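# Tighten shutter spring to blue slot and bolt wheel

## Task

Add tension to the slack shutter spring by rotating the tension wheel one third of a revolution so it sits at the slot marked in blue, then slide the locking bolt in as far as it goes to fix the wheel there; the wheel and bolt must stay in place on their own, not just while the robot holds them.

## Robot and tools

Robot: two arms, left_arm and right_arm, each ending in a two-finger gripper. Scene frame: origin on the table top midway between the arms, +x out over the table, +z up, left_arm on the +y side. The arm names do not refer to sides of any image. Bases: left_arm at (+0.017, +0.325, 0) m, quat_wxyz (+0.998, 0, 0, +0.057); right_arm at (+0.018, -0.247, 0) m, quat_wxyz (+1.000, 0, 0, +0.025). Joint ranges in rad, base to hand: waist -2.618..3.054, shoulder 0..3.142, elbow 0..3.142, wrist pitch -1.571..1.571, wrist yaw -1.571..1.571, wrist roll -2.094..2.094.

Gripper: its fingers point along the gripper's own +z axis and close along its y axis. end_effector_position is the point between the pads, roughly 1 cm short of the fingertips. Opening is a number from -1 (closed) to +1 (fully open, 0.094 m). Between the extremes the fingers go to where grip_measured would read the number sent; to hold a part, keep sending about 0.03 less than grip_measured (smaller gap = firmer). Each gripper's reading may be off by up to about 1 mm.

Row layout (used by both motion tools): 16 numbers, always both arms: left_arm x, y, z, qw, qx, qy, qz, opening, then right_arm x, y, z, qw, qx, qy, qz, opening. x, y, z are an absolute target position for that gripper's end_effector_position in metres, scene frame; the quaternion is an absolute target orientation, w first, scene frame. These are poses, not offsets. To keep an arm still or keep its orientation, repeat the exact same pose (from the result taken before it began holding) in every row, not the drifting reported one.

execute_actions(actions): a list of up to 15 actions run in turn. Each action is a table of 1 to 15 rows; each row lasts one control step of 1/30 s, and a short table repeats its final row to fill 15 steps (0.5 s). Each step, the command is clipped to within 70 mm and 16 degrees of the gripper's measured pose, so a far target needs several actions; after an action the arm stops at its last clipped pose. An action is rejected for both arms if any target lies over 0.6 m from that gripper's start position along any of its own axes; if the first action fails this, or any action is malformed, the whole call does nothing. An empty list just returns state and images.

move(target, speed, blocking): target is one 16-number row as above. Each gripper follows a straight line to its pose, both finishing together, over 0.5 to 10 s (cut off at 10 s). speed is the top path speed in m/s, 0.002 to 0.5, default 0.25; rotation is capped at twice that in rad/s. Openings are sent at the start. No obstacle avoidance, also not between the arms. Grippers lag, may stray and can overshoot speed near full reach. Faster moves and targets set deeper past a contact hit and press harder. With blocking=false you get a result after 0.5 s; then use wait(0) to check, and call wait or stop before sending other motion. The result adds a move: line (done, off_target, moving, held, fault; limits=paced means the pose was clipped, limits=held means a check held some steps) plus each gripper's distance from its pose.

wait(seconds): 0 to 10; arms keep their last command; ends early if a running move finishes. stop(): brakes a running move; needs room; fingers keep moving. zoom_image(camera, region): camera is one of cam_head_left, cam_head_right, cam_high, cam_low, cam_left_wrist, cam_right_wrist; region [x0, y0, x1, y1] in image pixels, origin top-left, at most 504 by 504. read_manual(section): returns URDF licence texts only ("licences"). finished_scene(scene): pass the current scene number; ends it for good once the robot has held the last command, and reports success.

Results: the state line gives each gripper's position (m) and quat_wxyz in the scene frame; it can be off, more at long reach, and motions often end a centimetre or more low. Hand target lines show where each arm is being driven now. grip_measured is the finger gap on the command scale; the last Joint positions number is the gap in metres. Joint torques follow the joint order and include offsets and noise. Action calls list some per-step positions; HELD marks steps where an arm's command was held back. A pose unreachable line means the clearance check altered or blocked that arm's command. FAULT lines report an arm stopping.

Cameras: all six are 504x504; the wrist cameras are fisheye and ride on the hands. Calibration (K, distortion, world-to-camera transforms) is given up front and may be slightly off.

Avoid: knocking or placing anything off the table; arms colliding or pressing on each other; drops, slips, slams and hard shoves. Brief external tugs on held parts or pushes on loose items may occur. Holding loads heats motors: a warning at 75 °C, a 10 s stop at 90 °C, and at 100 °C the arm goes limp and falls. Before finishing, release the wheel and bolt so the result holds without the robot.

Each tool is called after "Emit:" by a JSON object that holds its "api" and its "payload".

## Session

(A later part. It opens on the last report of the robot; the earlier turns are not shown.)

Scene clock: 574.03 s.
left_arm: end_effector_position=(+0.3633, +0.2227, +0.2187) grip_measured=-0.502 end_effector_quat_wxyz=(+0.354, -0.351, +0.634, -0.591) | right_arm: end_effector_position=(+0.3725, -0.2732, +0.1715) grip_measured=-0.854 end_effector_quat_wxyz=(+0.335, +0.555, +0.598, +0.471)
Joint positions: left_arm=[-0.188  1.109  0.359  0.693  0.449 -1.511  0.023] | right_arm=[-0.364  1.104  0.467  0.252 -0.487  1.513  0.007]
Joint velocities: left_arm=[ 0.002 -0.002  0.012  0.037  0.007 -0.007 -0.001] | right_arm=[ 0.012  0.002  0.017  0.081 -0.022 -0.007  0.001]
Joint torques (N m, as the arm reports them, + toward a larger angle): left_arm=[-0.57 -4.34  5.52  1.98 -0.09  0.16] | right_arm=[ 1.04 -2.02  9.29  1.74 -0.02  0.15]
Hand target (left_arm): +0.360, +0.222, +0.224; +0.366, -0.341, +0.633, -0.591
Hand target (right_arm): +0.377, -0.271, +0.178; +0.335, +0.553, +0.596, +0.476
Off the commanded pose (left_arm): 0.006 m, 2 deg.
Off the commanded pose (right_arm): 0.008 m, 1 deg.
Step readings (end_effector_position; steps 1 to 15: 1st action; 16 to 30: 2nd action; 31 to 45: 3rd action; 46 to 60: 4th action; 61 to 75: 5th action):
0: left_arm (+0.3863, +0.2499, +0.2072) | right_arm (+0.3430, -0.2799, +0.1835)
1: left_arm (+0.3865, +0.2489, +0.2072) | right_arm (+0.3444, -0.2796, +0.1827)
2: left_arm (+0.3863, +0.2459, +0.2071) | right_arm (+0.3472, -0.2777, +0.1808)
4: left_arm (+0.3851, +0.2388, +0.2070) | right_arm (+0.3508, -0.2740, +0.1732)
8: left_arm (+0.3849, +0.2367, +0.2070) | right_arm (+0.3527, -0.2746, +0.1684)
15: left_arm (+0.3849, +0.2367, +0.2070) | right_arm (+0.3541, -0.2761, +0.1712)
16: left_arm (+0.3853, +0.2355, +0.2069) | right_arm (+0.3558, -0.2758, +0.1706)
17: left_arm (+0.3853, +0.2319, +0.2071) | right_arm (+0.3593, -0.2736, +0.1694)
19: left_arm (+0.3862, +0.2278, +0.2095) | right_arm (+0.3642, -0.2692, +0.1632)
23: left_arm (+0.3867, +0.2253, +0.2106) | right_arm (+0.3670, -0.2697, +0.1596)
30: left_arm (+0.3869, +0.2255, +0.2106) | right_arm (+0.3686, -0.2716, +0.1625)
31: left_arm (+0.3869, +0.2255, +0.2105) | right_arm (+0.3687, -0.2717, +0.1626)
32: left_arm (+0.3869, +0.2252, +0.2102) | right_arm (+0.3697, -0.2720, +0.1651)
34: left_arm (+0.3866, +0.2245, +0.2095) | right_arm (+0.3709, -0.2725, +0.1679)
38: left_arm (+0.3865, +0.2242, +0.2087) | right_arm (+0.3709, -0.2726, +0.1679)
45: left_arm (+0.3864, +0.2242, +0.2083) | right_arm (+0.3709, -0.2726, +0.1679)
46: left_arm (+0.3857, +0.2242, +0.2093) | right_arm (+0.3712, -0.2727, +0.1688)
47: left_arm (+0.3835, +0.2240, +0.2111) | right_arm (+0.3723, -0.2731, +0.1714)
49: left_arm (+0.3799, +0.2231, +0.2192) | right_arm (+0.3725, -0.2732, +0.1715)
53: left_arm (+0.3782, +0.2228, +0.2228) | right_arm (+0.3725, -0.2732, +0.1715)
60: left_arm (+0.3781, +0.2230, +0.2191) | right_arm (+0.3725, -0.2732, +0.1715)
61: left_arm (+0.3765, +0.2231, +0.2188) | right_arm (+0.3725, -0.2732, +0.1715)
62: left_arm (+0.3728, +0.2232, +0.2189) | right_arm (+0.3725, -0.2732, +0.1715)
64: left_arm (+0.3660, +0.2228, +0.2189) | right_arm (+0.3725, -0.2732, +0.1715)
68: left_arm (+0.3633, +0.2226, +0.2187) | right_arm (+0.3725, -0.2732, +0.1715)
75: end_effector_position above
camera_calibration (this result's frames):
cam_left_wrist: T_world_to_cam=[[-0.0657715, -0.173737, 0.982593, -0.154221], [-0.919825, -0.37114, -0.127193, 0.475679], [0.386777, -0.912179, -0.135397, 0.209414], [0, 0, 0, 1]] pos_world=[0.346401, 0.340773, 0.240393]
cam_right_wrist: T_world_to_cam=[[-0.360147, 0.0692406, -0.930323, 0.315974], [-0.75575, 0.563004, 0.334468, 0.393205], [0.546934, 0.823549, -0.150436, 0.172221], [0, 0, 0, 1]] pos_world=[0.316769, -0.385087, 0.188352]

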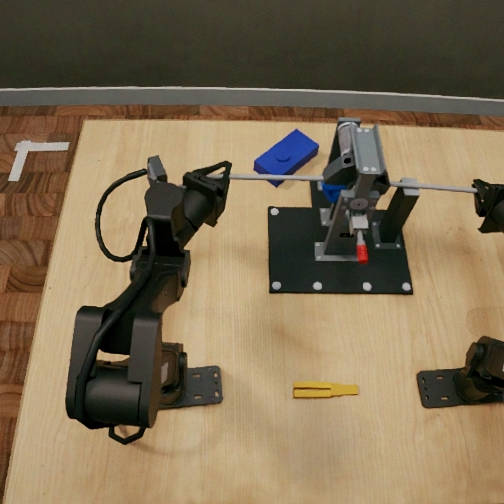

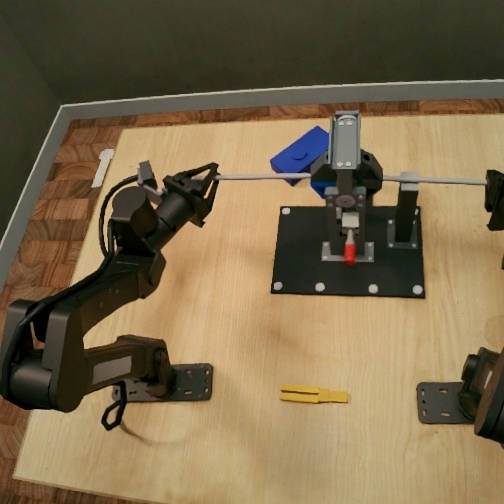

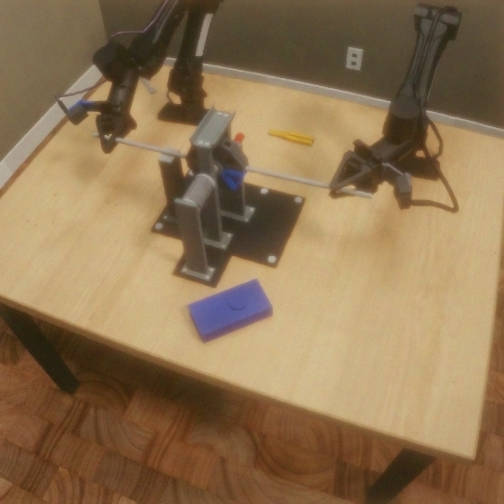

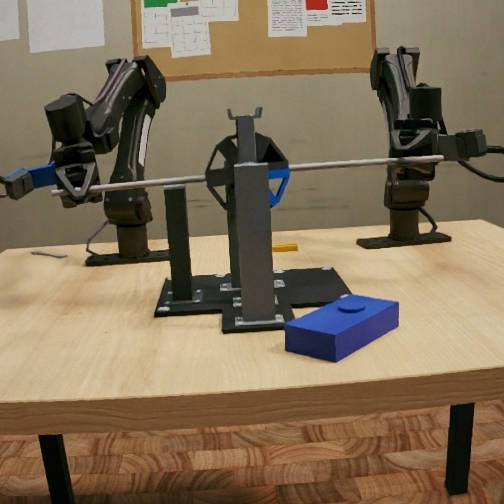

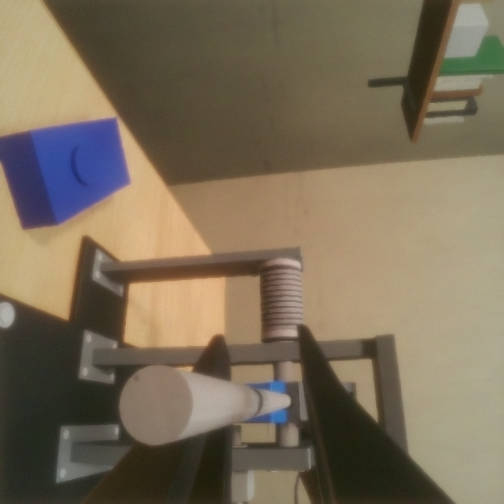

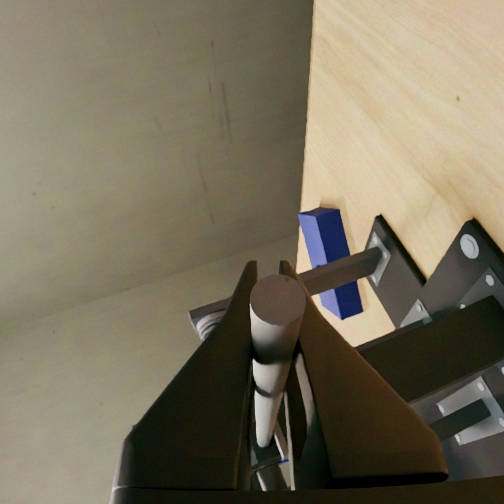

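Emit:
{"api": "execute_actions", "payload": {"actions": [[[0.352,0.222,0.214,0.366,-0.341,0.633,-0.591,-0.5,0.375,-0.272,0.175,0.3346,0.5537,0.5962,0.4757,-0.885]],[[0.352,0.222,0.214,0.366,-0.341,0.633,-0.591,-0.89,0.375,-0.272,0.175,0.3346,0.5537,0.5962,0.4757,-0.885]]]}}

Scene clock: 578.97 s.
left_arm: end_effector_position=(+0.3549, +0.2227, +0.2137) grip_measured=-0.818 end_effector_quat_wxyz=(+0.358, -0.348, +0.630, -0.594) | right_arm: end_effector_position=(+0.3725, -0.2731, +0.1717) grip_measured=-0.862 end_effector_quat_wxyz=(+0.336, +0.554, +0.599, +0.471)
Joint positions: left_arm=[-0.192  1.086  0.31   0.735  0.445 -1.516  0.009] | right_arm=[-0.364  1.104  0.467  0.253 -0.488  1.511  0.006]
Joint velocities: left_arm=[ 0.002 -0.002 -0.007  0.007  0.051 -0.095  0.   ] | right_arm=[ 0.007 -0.007  0.007 -0.022 -0.037 -0.007  0.001]
Joint torques (N m, as the arm reports them, + toward a larger angle): left_arm=[-0.5  -3.49  5.32  1.93 -0.11  0.21] | right_arm=[ 0.42 -2.24  8.2   1.82 -0.07  0.15]
Hand target (left_arm): +0.352, +0.222, +0.214; +0.366, -0.341, +0.633, -0.591
Hand target (right_arm): +0.375, -0.272, +0.175; +0.334, +0.554, +0.596, +0.476
Off the commanded pose (left_arm): 0.003 m, 1 deg.
Off the commanded pose (right_arm): 0.004 m, 1 deg.
Step readings (end_effector_position; steps 1 to 15: 1st action; 16 to 30: 2nd action):
0: left_arm (+0.3633, +0.2227, +0.2187) | right_arm (+0.3725, -0.2732, +0.1715)
1: left_arm (+0.3625, +0.2228, +0.2181) | right_arm (+0.3725, -0.2732, +0.1715)
2: left_arm (+0.3606, +0.2228, +0.2165) | right_arm (+0.3725, -0.2732, +0.1716)
4: left_arm (+0.3570, +0.2227, +0.2106) | right_arm (+0.3725, -0.2732, +0.1716)
8: left_arm (+0.3553, +0.2225, +0.2065) | right_arm (+0.3725, -0.2732, +0.1716)
15: left_arm (+0.3553, +0.2227, +0.2067) | right_arm (+0.3725, -0.2732, +0.1716)
16: left_arm (+0.3554, +0.2227, +0.2075) | right_arm (+0.3725, -0.2732, +0.1715)
17: left_arm (+0.3553, +0.2227, +0.2114) | right_arm (+0.3725, -0.2731, +0.1716)
19: left_arm (+0.3549, +0.2226, +0.2145) | right_arm (+0.3725, -0.2731, +0.1717)
23: left_arm (+0.3549, +0.2227, +0.2139) | right_arm (+0.3725, -0.2731, +0.1717)
30: end_effector_position above
camera_calibration (this result's frames):
cam_left_wrist: T_world_to_cam=[[-0.0781942, -0.168613, 0.982576, -0.146638], [-0.917919, -0.372382, -0.136951, 0.468986], [0.388986, -0.912634, -0.125655, 0.20923], [0, 0, 0, 1]] pos_world=[0.337638, 0.340867, 0.234602]
cam_right_wrist: T_world_to_cam=[[-0.359139, 0.0671528, -0.930865, 0.315302], [-0.756897, 0.562567, 0.332604, 0.393741], [0.546009, 0.82402, -0.151212, 0.172739], [0, 0, 0, 1]] pos_world=[0.316942, -0.385019, 0.188664]

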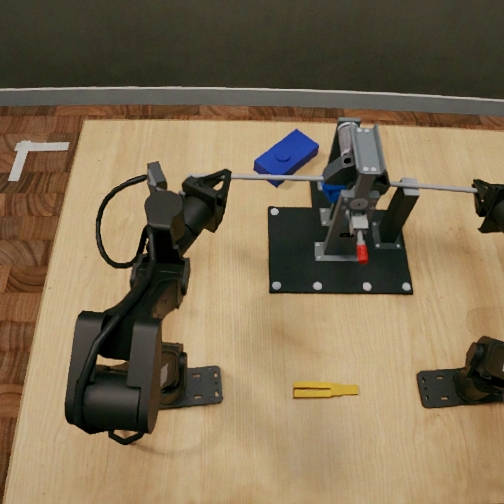

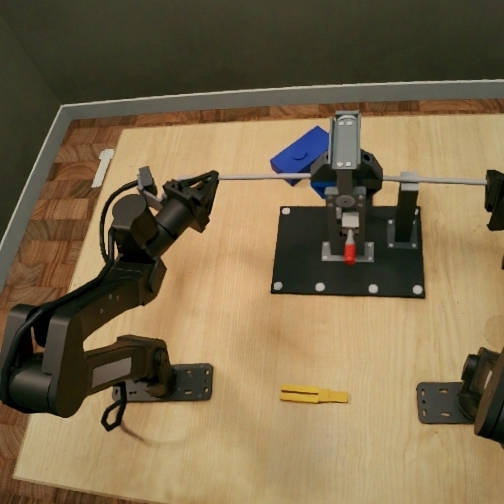

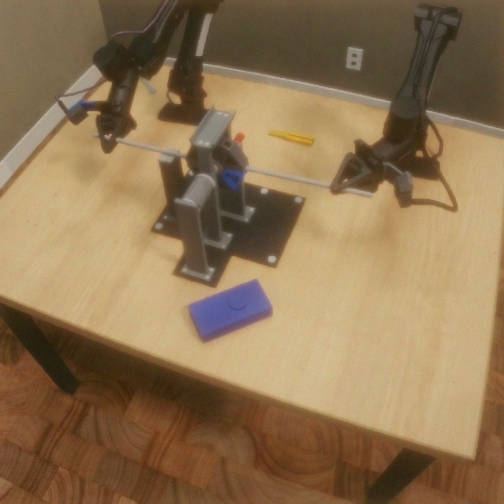

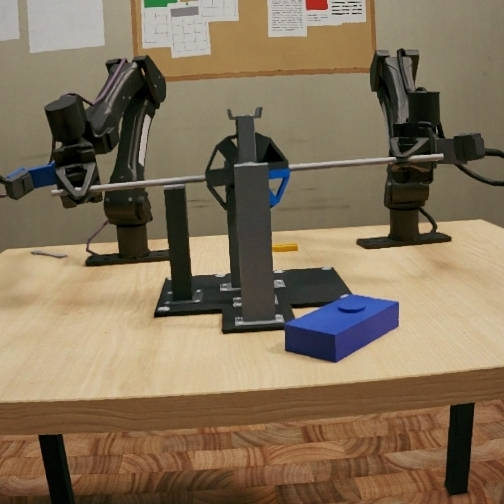

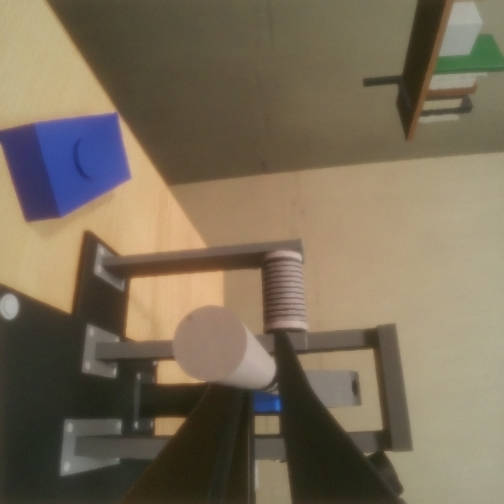

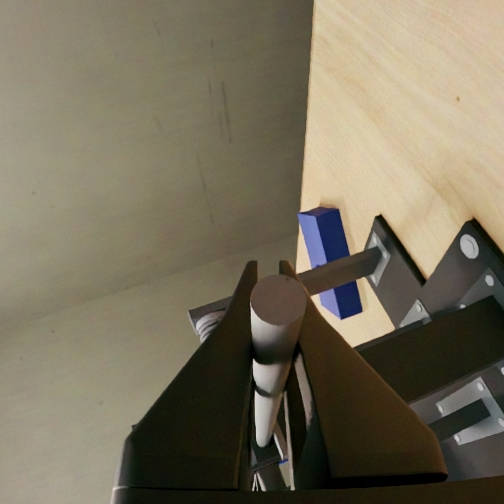

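Emit:
{"api": "move", "payload": {"target": [0.352,0.295,0.225,0.366,-0.341,0.633,-0.591,-0.87,0.3725,-0.2731,0.1717,0.336,0.554,0.599,0.471,-0.885], "speed": 0.08}}

Emit:
{"api": "move", "payload": {"target": [0.33,0.385,0.10,-0.1227,-0.6964,0.6964,-0.1227,-0.87,0.3725,-0.2731,0.1717,0.336,0.554,0.599,0.471,-0.885], "speed": 0.25}}

Scene clock: 592.07 s.
left_arm: end_effector_position=(+0.3464, +0.2934, +0.1942) grip_measured=-0.818 end_effector_quat_wxyz=(+0.335, -0.378, +0.640, -0.579) | right_arm: end_effector_position=(+0.3725, -0.2731, +0.1717) grip_measured=-0.862 end_effector_quat_wxyz=(+0.336, +0.553, +0.599, +0.471)
Joint positions: left_arm=[ 0.186  1.086  0.31   0.625  0.806 -1.47   0.009] | right_arm=[-0.364  1.104  0.467  0.253 -0.488  1.509  0.006]
Joint velocities: left_arm=[ 0.017 -0.027 -0.002  0.037  0.037 -0.022  0.   ] | right_arm=[0.002 0.017 0.007 0.022 0.022 0.037 0.001]
Joint torques (N m, as the arm reports them, + toward a larger angle): left_arm=[ 0.5  -3.61  9.    2.1   0.26  0.06] | right_arm=[-0.03 -2.64  7.43  1.8  -0.06  0.02]
Hand target (left_arm): +0.350, +0.294, +0.224; +0.367, -0.340, +0.635, -0.588
Hand target (right_arm): +0.372, -0.273, +0.172; +0.336, +0.554, +0.599, +0.471
Off the commanded pose (left_arm): 0.031 m, 6 deg.
Off the commanded pose (right_arm): 0.000 m, 0 deg.
move: off_target (left_arm)
camera_calibration (this result's frames):
cam_left_wrist: T_world_to_cam=[[0.00368042, -0.162735, 0.986663, -0.147055], [-0.920321, -0.386487, -0.0603121, 0.474999], [0.391147, -0.907824, -0.151191, 0.277397], [0, 0, 0, 1]] pos_world=[0.32919, 0.411478, 0.215682]
cam_right_wrist: T_world_to_cam=[[-0.358839, 0.0652858, -0.931114, 0.314723], [-0.757374, 0.562674, 0.331334, 0.394166], [0.545545, 0.824097, -0.152464, 0.173147], [0, 0, 0, 1]] pos_world=[0.317006, -0.385024, 0.188841]

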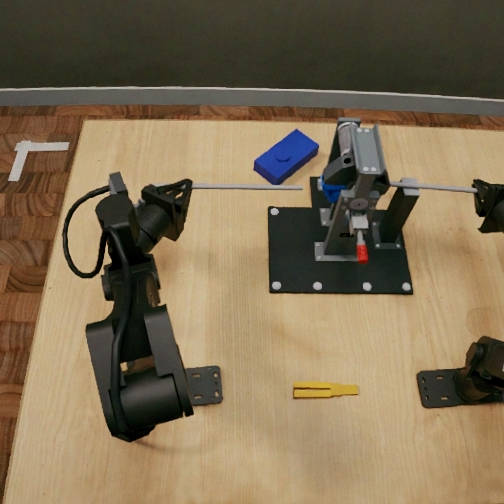

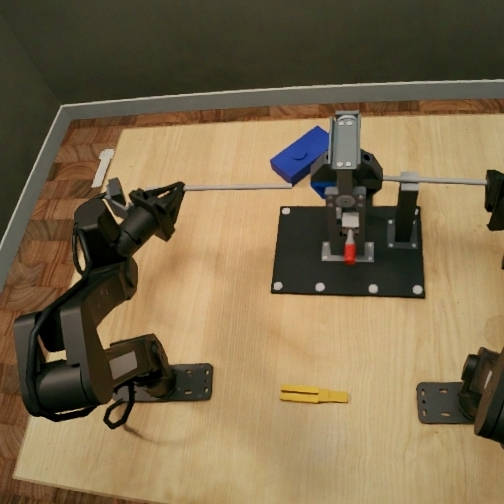

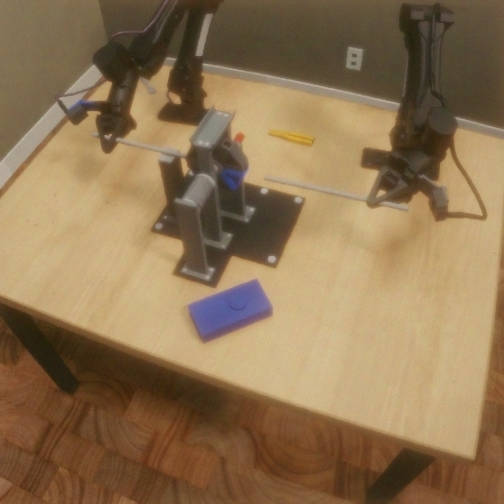

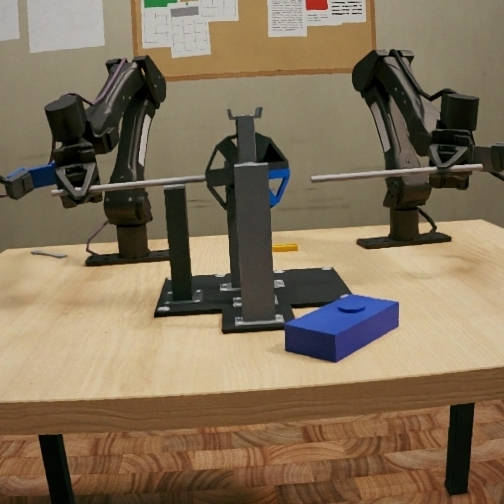

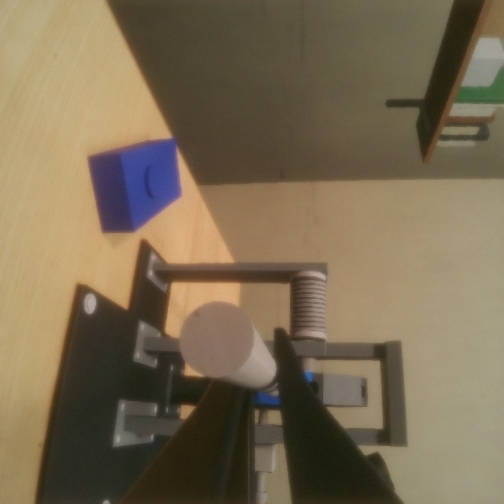

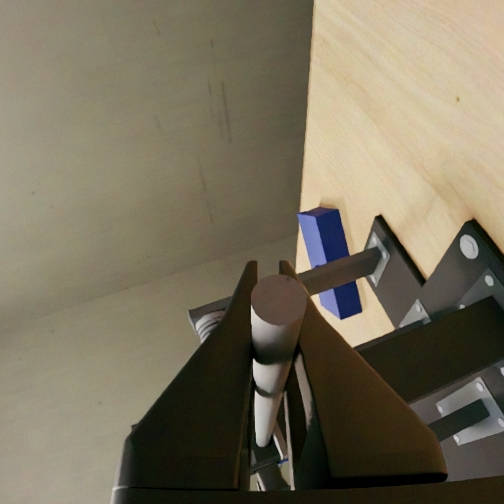

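Scene clock: 595.60 s.
left_arm: end_effector_position=(+0.3284, +0.3856, +0.0910) grip_measured=-0.818 end_effector_quat_wxyz=(-0.134, -0.695, +0.695, -0.127) | right_arm: end_effector_position=(+0.3725, -0.2731, +0.1717) grip_measured=-0.862 end_effector_quat_wxyz=(+0.336, +0.553, +0.600, +0.471)
Joint positions: left_arm=[ 0.263  1.876  1.461 -1.306  0.341 -1.168  0.009] | right_arm=[-0.364  1.104  0.467  0.253 -0.488  1.509  0.006]
Joint velocities: left_arm=[ 0.017 -0.022  0.007 -0.11   0.022 -0.066 -0.   ] | right_arm=[-0.002 -0.012  0.012 -0.007  0.037  0.007  0.001]
Joint torques (N m, as the arm reports them, + toward a larger angle): left_arm=[-0.11 -8.42  7.53 -0.22  0.29 -0.06] | right_arm=[ 0.01 -2.79  7.48  1.8  -0.04  0.01]
Hand target (left_arm): +0.332, +0.385, +0.101; +0.130, +0.696, -0.694, +0.133
Hand target (right_arm): +0.372, -0.273, +0.172; +0.336, +0.554, +0.599, +0.471
Off the commanded pose (left_arm): 0.009 m, 1 deg.
Off the commanded pose (right_arm): 0.000 m, 0 deg.
move: done
camera_calibration (this result's frames):
cam_left_wrist: T_world_to_cam=[[0.98904, -0.132947, 0.064219, -0.28129], [-0.124311, -0.515155, 0.848035, 0.193314], [-0.0796614, -0.846724, -0.526035, 0.517707], [0, 0, 0, 1]] pos_world=[0.34348, 0.500545, 0.12646]
cam_right_wrist: T_world_to_cam=[[-0.358778, 0.0649124, -0.931163, 0.314607], [-0.757469, 0.562696, 0.33108, 0.394251], [0.545453, 0.824112, -0.152714, 0.173229], [0, 0, 0, 1]] pos_world=[0.317019, -0.385025, 0.188876]

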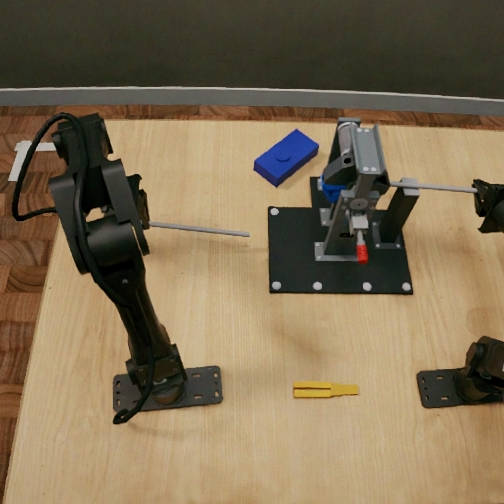

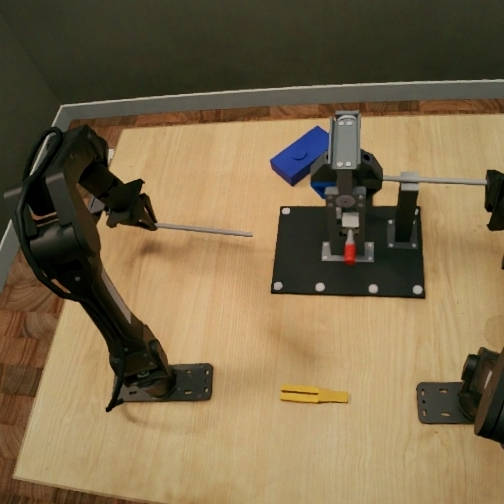

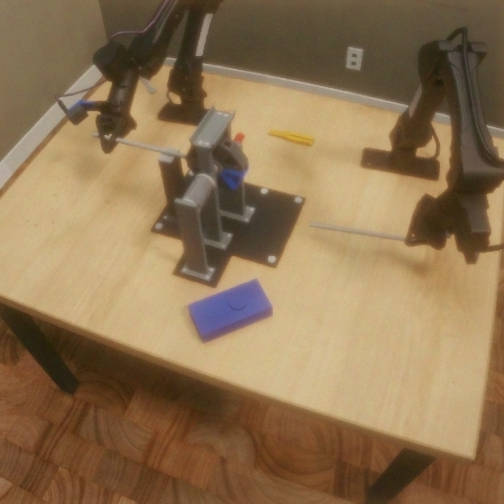

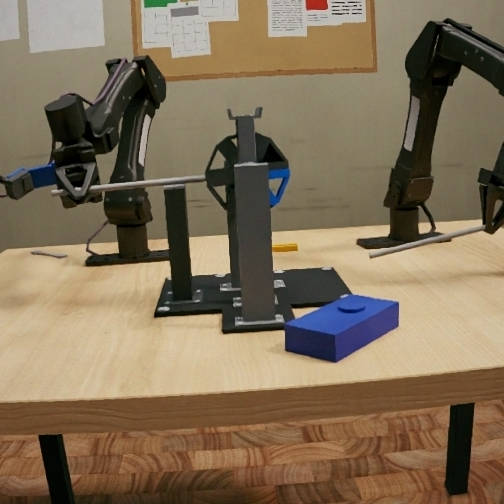

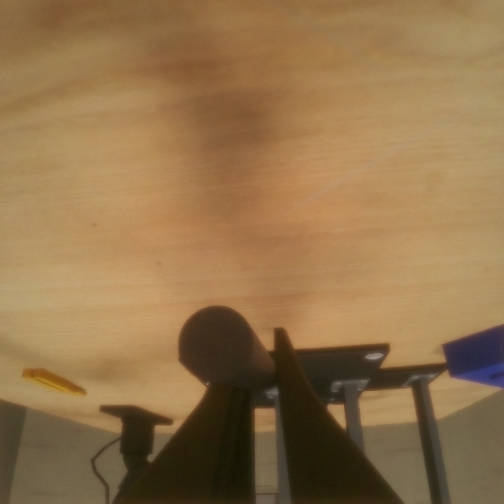

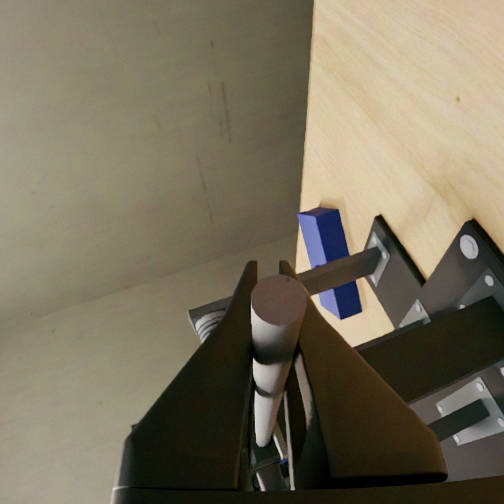

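Emit:
{"api": "move", "payload": {"target": [0.33,0.38,0.022,-0.153,-0.690,0.690,-0.153,-0.835,0.3725,-0.2731,0.1717,0.336,0.554,0.599,0.471,-0.885], "speed": 0.05}}

Scene clock: 600.90 s.
left_arm: end_effector_position=(+0.3320, +0.3791, +0.0252) grip_measured=-0.818 end_effector_quat_wxyz=(-0.153, -0.689, +0.692, -0.150) | right_arm: end_effector_position=(+0.3725, -0.2731, +0.1717) grip_measured=-0.862 end_effector_quat_wxyz=(+0.336, +0.553, +0.600, +0.471)
Joint positions: left_arm=[ 0.27   1.977  1.307 -1.077  0.397 -1.148  0.009] | right_arm=[-0.364  1.104  0.467  0.253 -0.488  1.509  0.006]
Joint velocities: left_arm=[-0.007  0.012  0.007 -0.022 -0.037  0.022 -0.001] | right_arm=[-0.007 -0.022  0.002 -0.007 -0.007  0.037 -0.   ]
Joint torques (N m, as the arm reports them, + toward a larger angle): left_arm=[ 0.57 -8.54  3.82  0.05  0.22 -0.01] | right_arm=[-0.04 -2.8   7.48  1.78 -0.08  0.  ]
Hand target (left_arm): +0.331, +0.381, +0.022; +0.152, +0.691, -0.690, +0.153
Hand target (right_arm): +0.372, -0.273, +0.172; +0.336, +0.554, +0.599, +0.471
Off the commanded pose (left_arm): 0.004 m, 0 deg.
Off the commanded pose (right_arm): 0.000 m, 0 deg.
move: done
camera_calibration (this result's frames):
cam_left_wrist: T_world_to_cam=[[0.988251, -0.131872, 0.0772587, -0.282006], [-0.130212, -0.461784, 0.877383, 0.227242], [-0.0800254, -0.877135, -0.47353, 0.48822], [0, 0, 0, 1]] pos_world=[0.347353, 0.495982, 0.0535962]
cam_right_wrist: T_world_to_cam=[[-0.358778, 0.0649124, -0.931163, 0.314607], [-0.757469, 0.562696, 0.33108, 0.394251], [0.545453, 0.824112, -0.152714, 0.173229], [0, 0, 0, 1]] pos_world=[0.317019, -0.385025, 0.188876]

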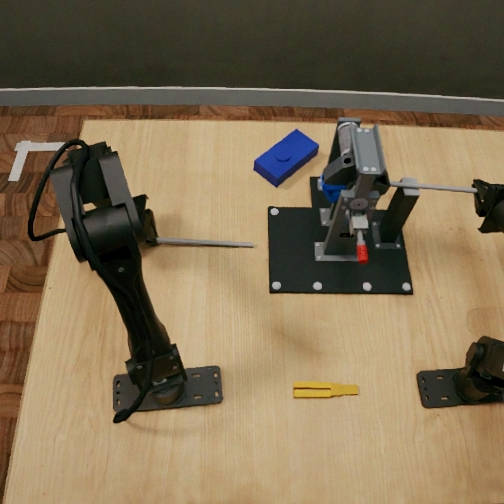

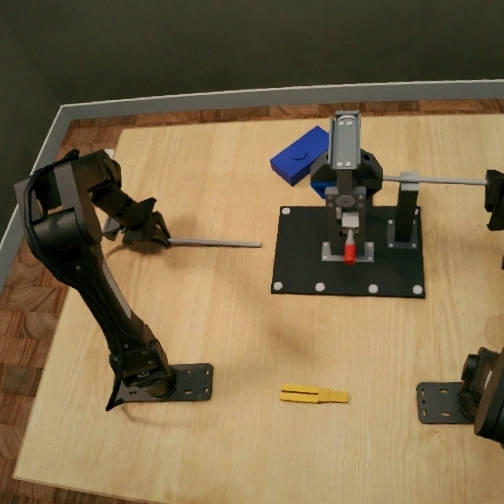

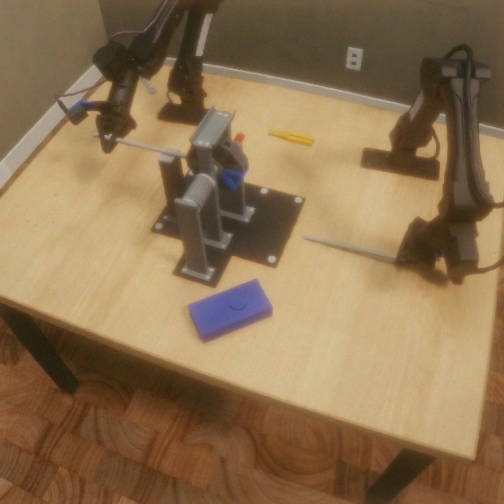

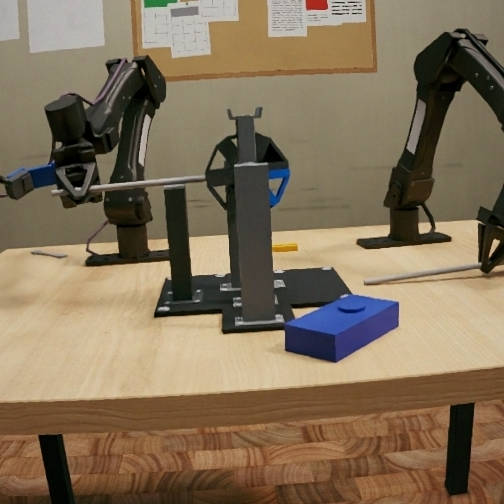

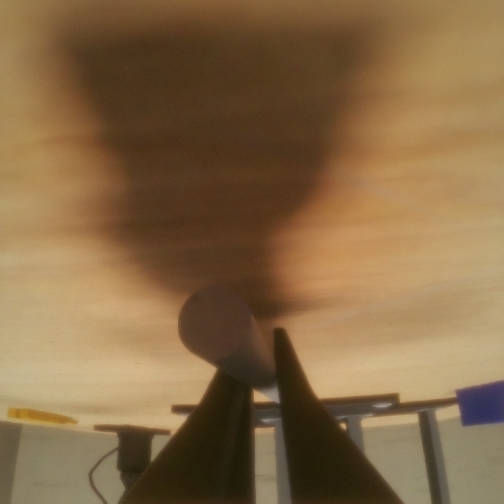

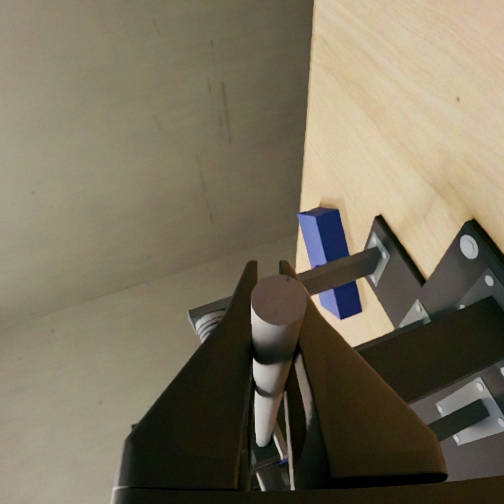

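Emit:
{"api": "execute_actions", "payload": {"actions": [[[0.33,0.38,0.014,-0.16,-0.689,0.689,-0.16,-0.835,0.3725,-0.2731,0.1717,0.336,0.554,0.599,0.471,-0.885]],[[0.33,0.38,0.008,-0.165,-0.688,0.688,-0.165,-0.835,0.3725,-0.2731,0.1717,0.336,0.554,0.599,0.471,-0.885]],[[0.33,0.38,0.010,-0.165,-0.688,0.688,-0.165,-0.7,0.3725,-0.2731,0.1717,0.336,0.554,0.599,0.471,-0.885]],[[0.33,0.385,0.04,-0.165,-0.688,0.688,-0.165,-0.4,0.3725,-0.2731,0.1717,0.336,0.554,0.599,0.471,-0.885]],[[0.33,0.385,0.08,-0.165,-0.688,0.688,-0.165,-0.4,0.3725,-0.2731,0.1717,0.336,0.554,0.599,0.471,-0.885]]]}}

Scene clock: 609.87 s.
left_arm: end_effector_position=(+0.3283, +0.3815, +0.0749) grip_measured=-0.402 end_effector_quat_wxyz=(-0.168, -0.687, +0.687, -0.165) | right_arm: end_effector_position=(+0.3725, -0.2731, +0.1717) grip_measured=-0.862 end_effector_quat_wxyz=(+0.336, +0.553, +0.600, +0.471)
Joint positions: left_arm=[ 0.299  1.925  1.428 -1.281  0.431 -1.113  0.028] | right_arm=[-0.364  1.104  0.467  0.253 -0.488  1.509  0.006]
Joint velocities: left_arm=[ 0.002 -0.012  0.007 -0.081 -0.022 -0.037 -0.   ] | right_arm=[-0.007  0.002 -0.012  0.007 -0.007 -0.022  0.   ]
Joint torques (N m, as the arm reports them, + toward a larger angle): left_arm=[ 0.49 -8.48  6.39 -0.21  0.2   0.06] | right_arm=[ 0.   -2.74  7.44  1.78 -0.07  0.04]
Hand target (left_arm): +0.329, +0.385, +0.080; +0.165, +0.687, -0.688, +0.165
Hand target (right_arm): +0.372, -0.273, +0.172; +0.336, +0.554, +0.599, +0.471
Off the commanded pose (left_arm): 0.006 m, 0 deg.
Off the commanded pose (right_arm): 0.000 m, 0 deg.
Step readings (end_effector_position; steps 1 to 15: 1st action; 16 to 30: 2nd action; 31 to 45: 3rd action; 46 to 60: 4th action; 61 to 75: 5th action):
0: left_arm (+0.3323, +0.3791, +0.0252) | right_arm (+0.3725, -0.2731, +0.1717)
1: left_arm (+0.3325, +0.3790, +0.0248) | right_arm (+0.3725, -0.2731, +0.1717)
2: left_arm (+0.3327, +0.3789, +0.0237) | right_arm (+0.3725, -0.2731, +0.1717)
4: left_arm (+0.3324, +0.3792, +0.0208) | right_arm (+0.3725, -0.2731, +0.1717)
8: left_arm (+0.3323, +0.3794, +0.0198) | right_arm (+0.3725, -0.2731, +0.1717)
15: left_arm (+0.3323, +0.3794, +0.0198) | right_arm (+0.3725, -0.2731, +0.1717)
16: left_arm (+0.3323, +0.3793, +0.0194) | right_arm (+0.3725, -0.2731, +0.1717)
17: left_arm (+0.3323, +0.3794, +0.0194) | right_arm (+0.3725, -0.2731, +0.1717)
19: left_arm (+0.3324, +0.3795, +0.0193) | right_arm (+0.3725, -0.2731, +0.1717)
23: left_arm (+0.3324, +0.3794, +0.0194) | right_arm (+0.3725, -0.2731, +0.1717)
30: left_arm (+0.3324, +0.3794, +0.0194) | right_arm (+0.3725, -0.2731, +0.1717)
31: left_arm (+0.3322, +0.3791, +0.0196) | right_arm (+0.3725, -0.2731, +0.1717)
32: left_arm (+0.3323, +0.3789, +0.0196) | right_arm (+0.3725, -0.2731, +0.1717)
34: left_arm (+0.3324, +0.3787, +0.0197) | right_arm (+0.3725, -0.2731, +0.1717)
38: left_arm (+0.3324, +0.3787, +0.0197) | right_arm (+0.3725, -0.2731, +0.1717)
45: left_arm (+0.3324, +0.3787, +0.0197) | right_arm (+0.3725, -0.2731, +0.1717)
46: left_arm (+0.3314, +0.3787, +0.0209) | right_arm (+0.3725, -0.2731, +0.1717)
47: left_arm (+0.3298, +0.3785, +0.0222) | right_arm (+0.3725, -0.2731, +0.1717)
49: left_arm (+0.3277, +0.3793, +0.0250) | right_arm (+0.3725, -0.2731, +0.1717)
53: left_arm (+0.3254, +0.3801, +0.0279) | right_arm (+0.3725, -0.2731, +0.1717)
60: left_arm (+0.3228, +0.3789, +0.0286) | right_arm (+0.3725, -0.2731, +0.1717)
61: left_arm (+0.3225, +0.3789, +0.0319) | right_arm (+0.3725, -0.2731, +0.1717)
62: left_arm (+0.3220, +0.3787, +0.0375) | right_arm (+0.3725, -0.2731, +0.1717)
64: left_arm (+0.3263, +0.3806, +0.0527) | right_arm (+0.3725, -0.2731, +0.1717)
68: left_arm (+0.3336, +0.3838, +0.0728) | right_arm (+0.3725, -0.2731, +0.1717)
75: end_effector_position above
camera_calibration (this result's frames):
cam_left_wrist: T_world_to_cam=[[0.988875, -0.12398, 0.0821921, -0.285405], [-0.127739, -0.424662, 0.896295, 0.167852], [-0.076219, -0.896823, -0.435775, 0.516949], [0, 0, 0, 1]] pos_world=[0.343072, 0.499508, 0.0982868]
cam_right_wrist: T_world_to_cam=[[-0.358778, 0.0649124, -0.931163, 0.314607], [-0.757469, 0.562696, 0.33108, 0.394251], [0.545453, 0.824112, -0.152714, 0.173229], [0, 0, 0, 1]] pos_world=[0.317019, -0.385025, 0.188876]

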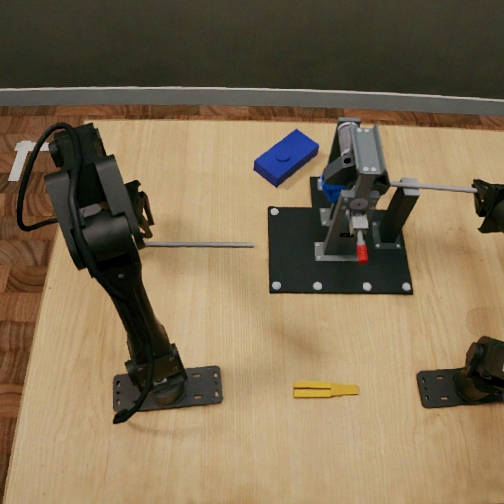

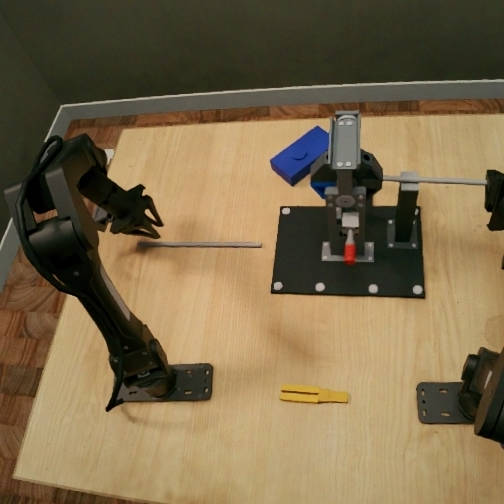

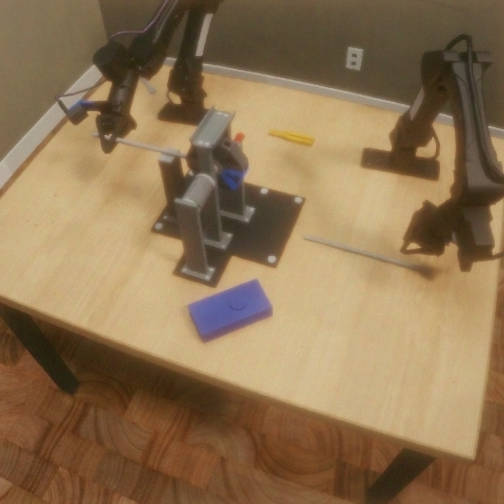

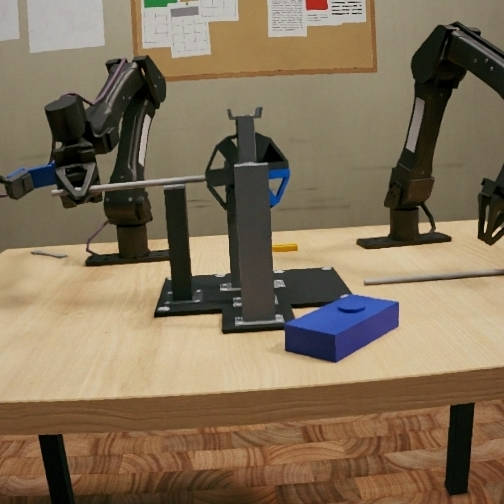

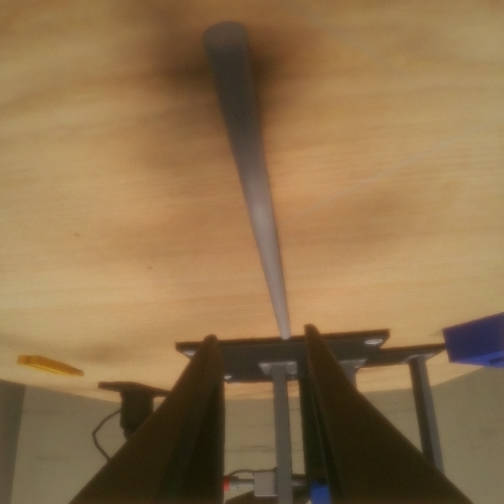

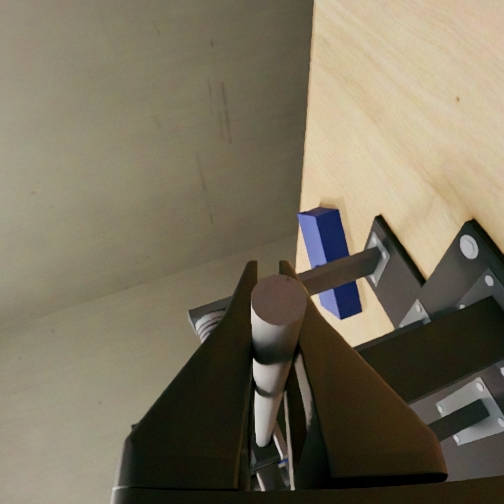

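Emit:
{"api": "move", "payload": {"target": [0.175,0.012,0.185,0.332,-0.192,0.800,-0.462,-0.1,0.3725,-0.2731,0.1717,0.336,0.554,0.599,0.471,-0.885], "speed": 0.3}}

Scene clock: 621.67 s.
left_arm: end_effector_position=(+0.1725, +0.0117, +0.1817) grip_measured=-0.102 end_effector_quat_wxyz=(+0.309, -0.196, +0.807, -0.464) | right_arm: end_effector_position=(+0.3725, -0.2731, +0.1717) grip_measured=-0.862 end_effector_quat_wxyz=(+0.336, +0.553, +0.600, +0.471)
Joint positions: left_arm=[-1.521  1.103  0.571  0.054 -0.607 -1.509  0.042] | right_arm=[-0.364  1.104  0.467  0.253 -0.488  1.509  0.006]
Joint velocities: left_arm=[-0.007 -0.002  0.017  0.022 -0.081 -0.022 -0.001] | right_arm=[-0.007 -0.002 -0.007 -0.022 -0.051  0.066  0.   ]
Joint torques (N m, as the arm reports them, + toward a larger angle): left_arm=[-0.25 -1.85  6.92  1.83 -0.43  0.17] | right_arm=[ 0.08 -2.75  7.51  1.77 -0.1   0.01]
Hand target (left_arm): +0.175, +0.011, +0.184; +0.321, -0.193, +0.805, -0.460
Hand target (right_arm): +0.372, -0.273, +0.172; +0.336, +0.554, +0.599, +0.471
Off the commanded pose (left_arm): 0.004 m, 3 deg.
Off the commanded pose (right_arm): 0.000 m, 0 deg.
move: off_target (left_arm)
camera_calibration (this result's frames):
cam_left_wrist: T_world_to_cam=[[-0.0933612, -0.56429, 0.820281, -0.128284], [-0.990253, -0.0329019, -0.135341, 0.226841], [0.10336, -0.824921, -0.555718, 0.209984], [0, 0, 0, 1]] pos_world=[0.190949, 0.108294, 0.252621]
cam_right_wrist: T_world_to_cam=[[-0.358778, 0.0649124, -0.931163, 0.314607], [-0.757469, 0.562696, 0.33108, 0.394251], [0.545453, 0.824112, -0.152714, 0.173229], [0, 0, 0, 1]] pos_world=[0.317019, -0.385025, 0.188876]

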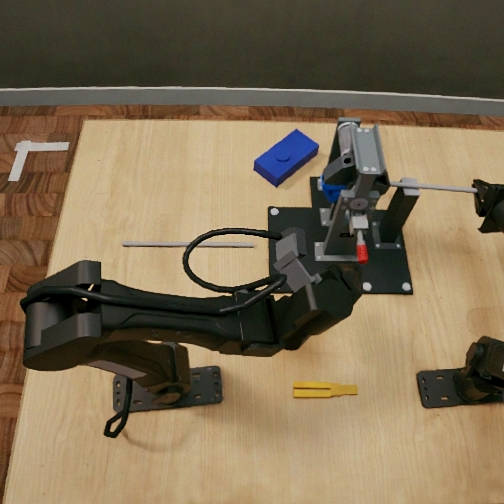

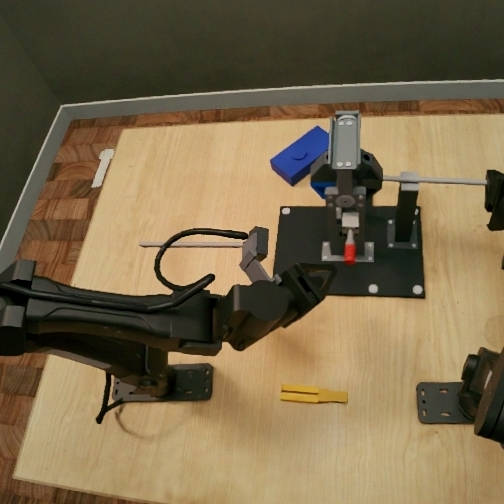

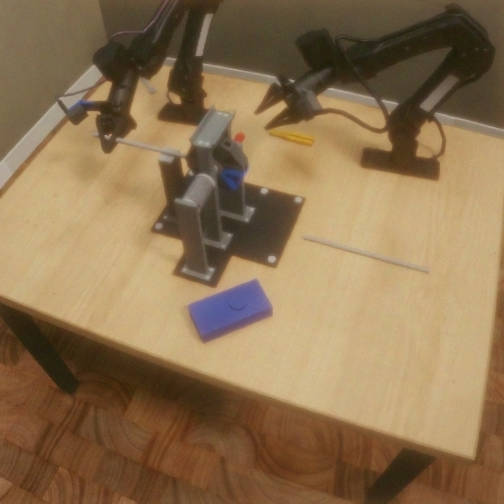

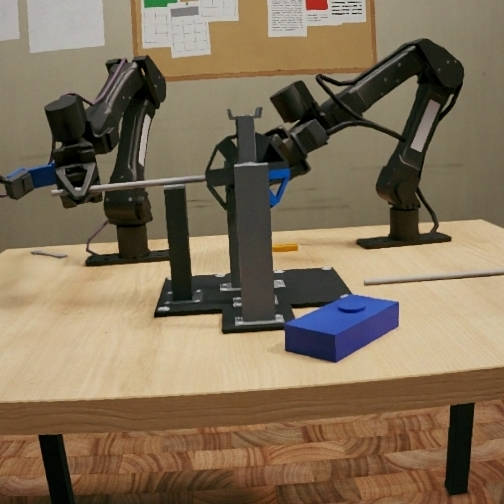

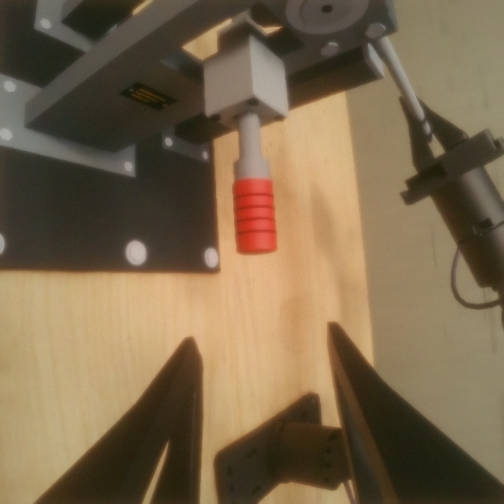

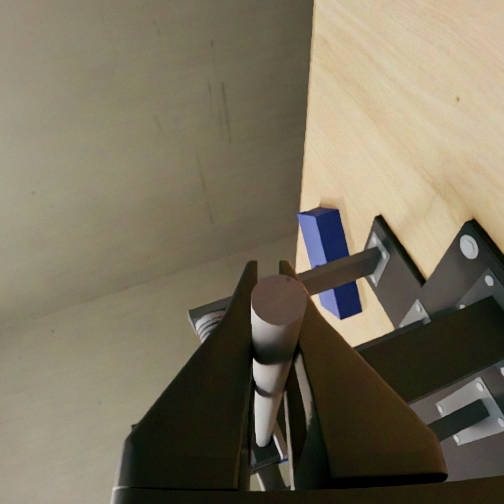

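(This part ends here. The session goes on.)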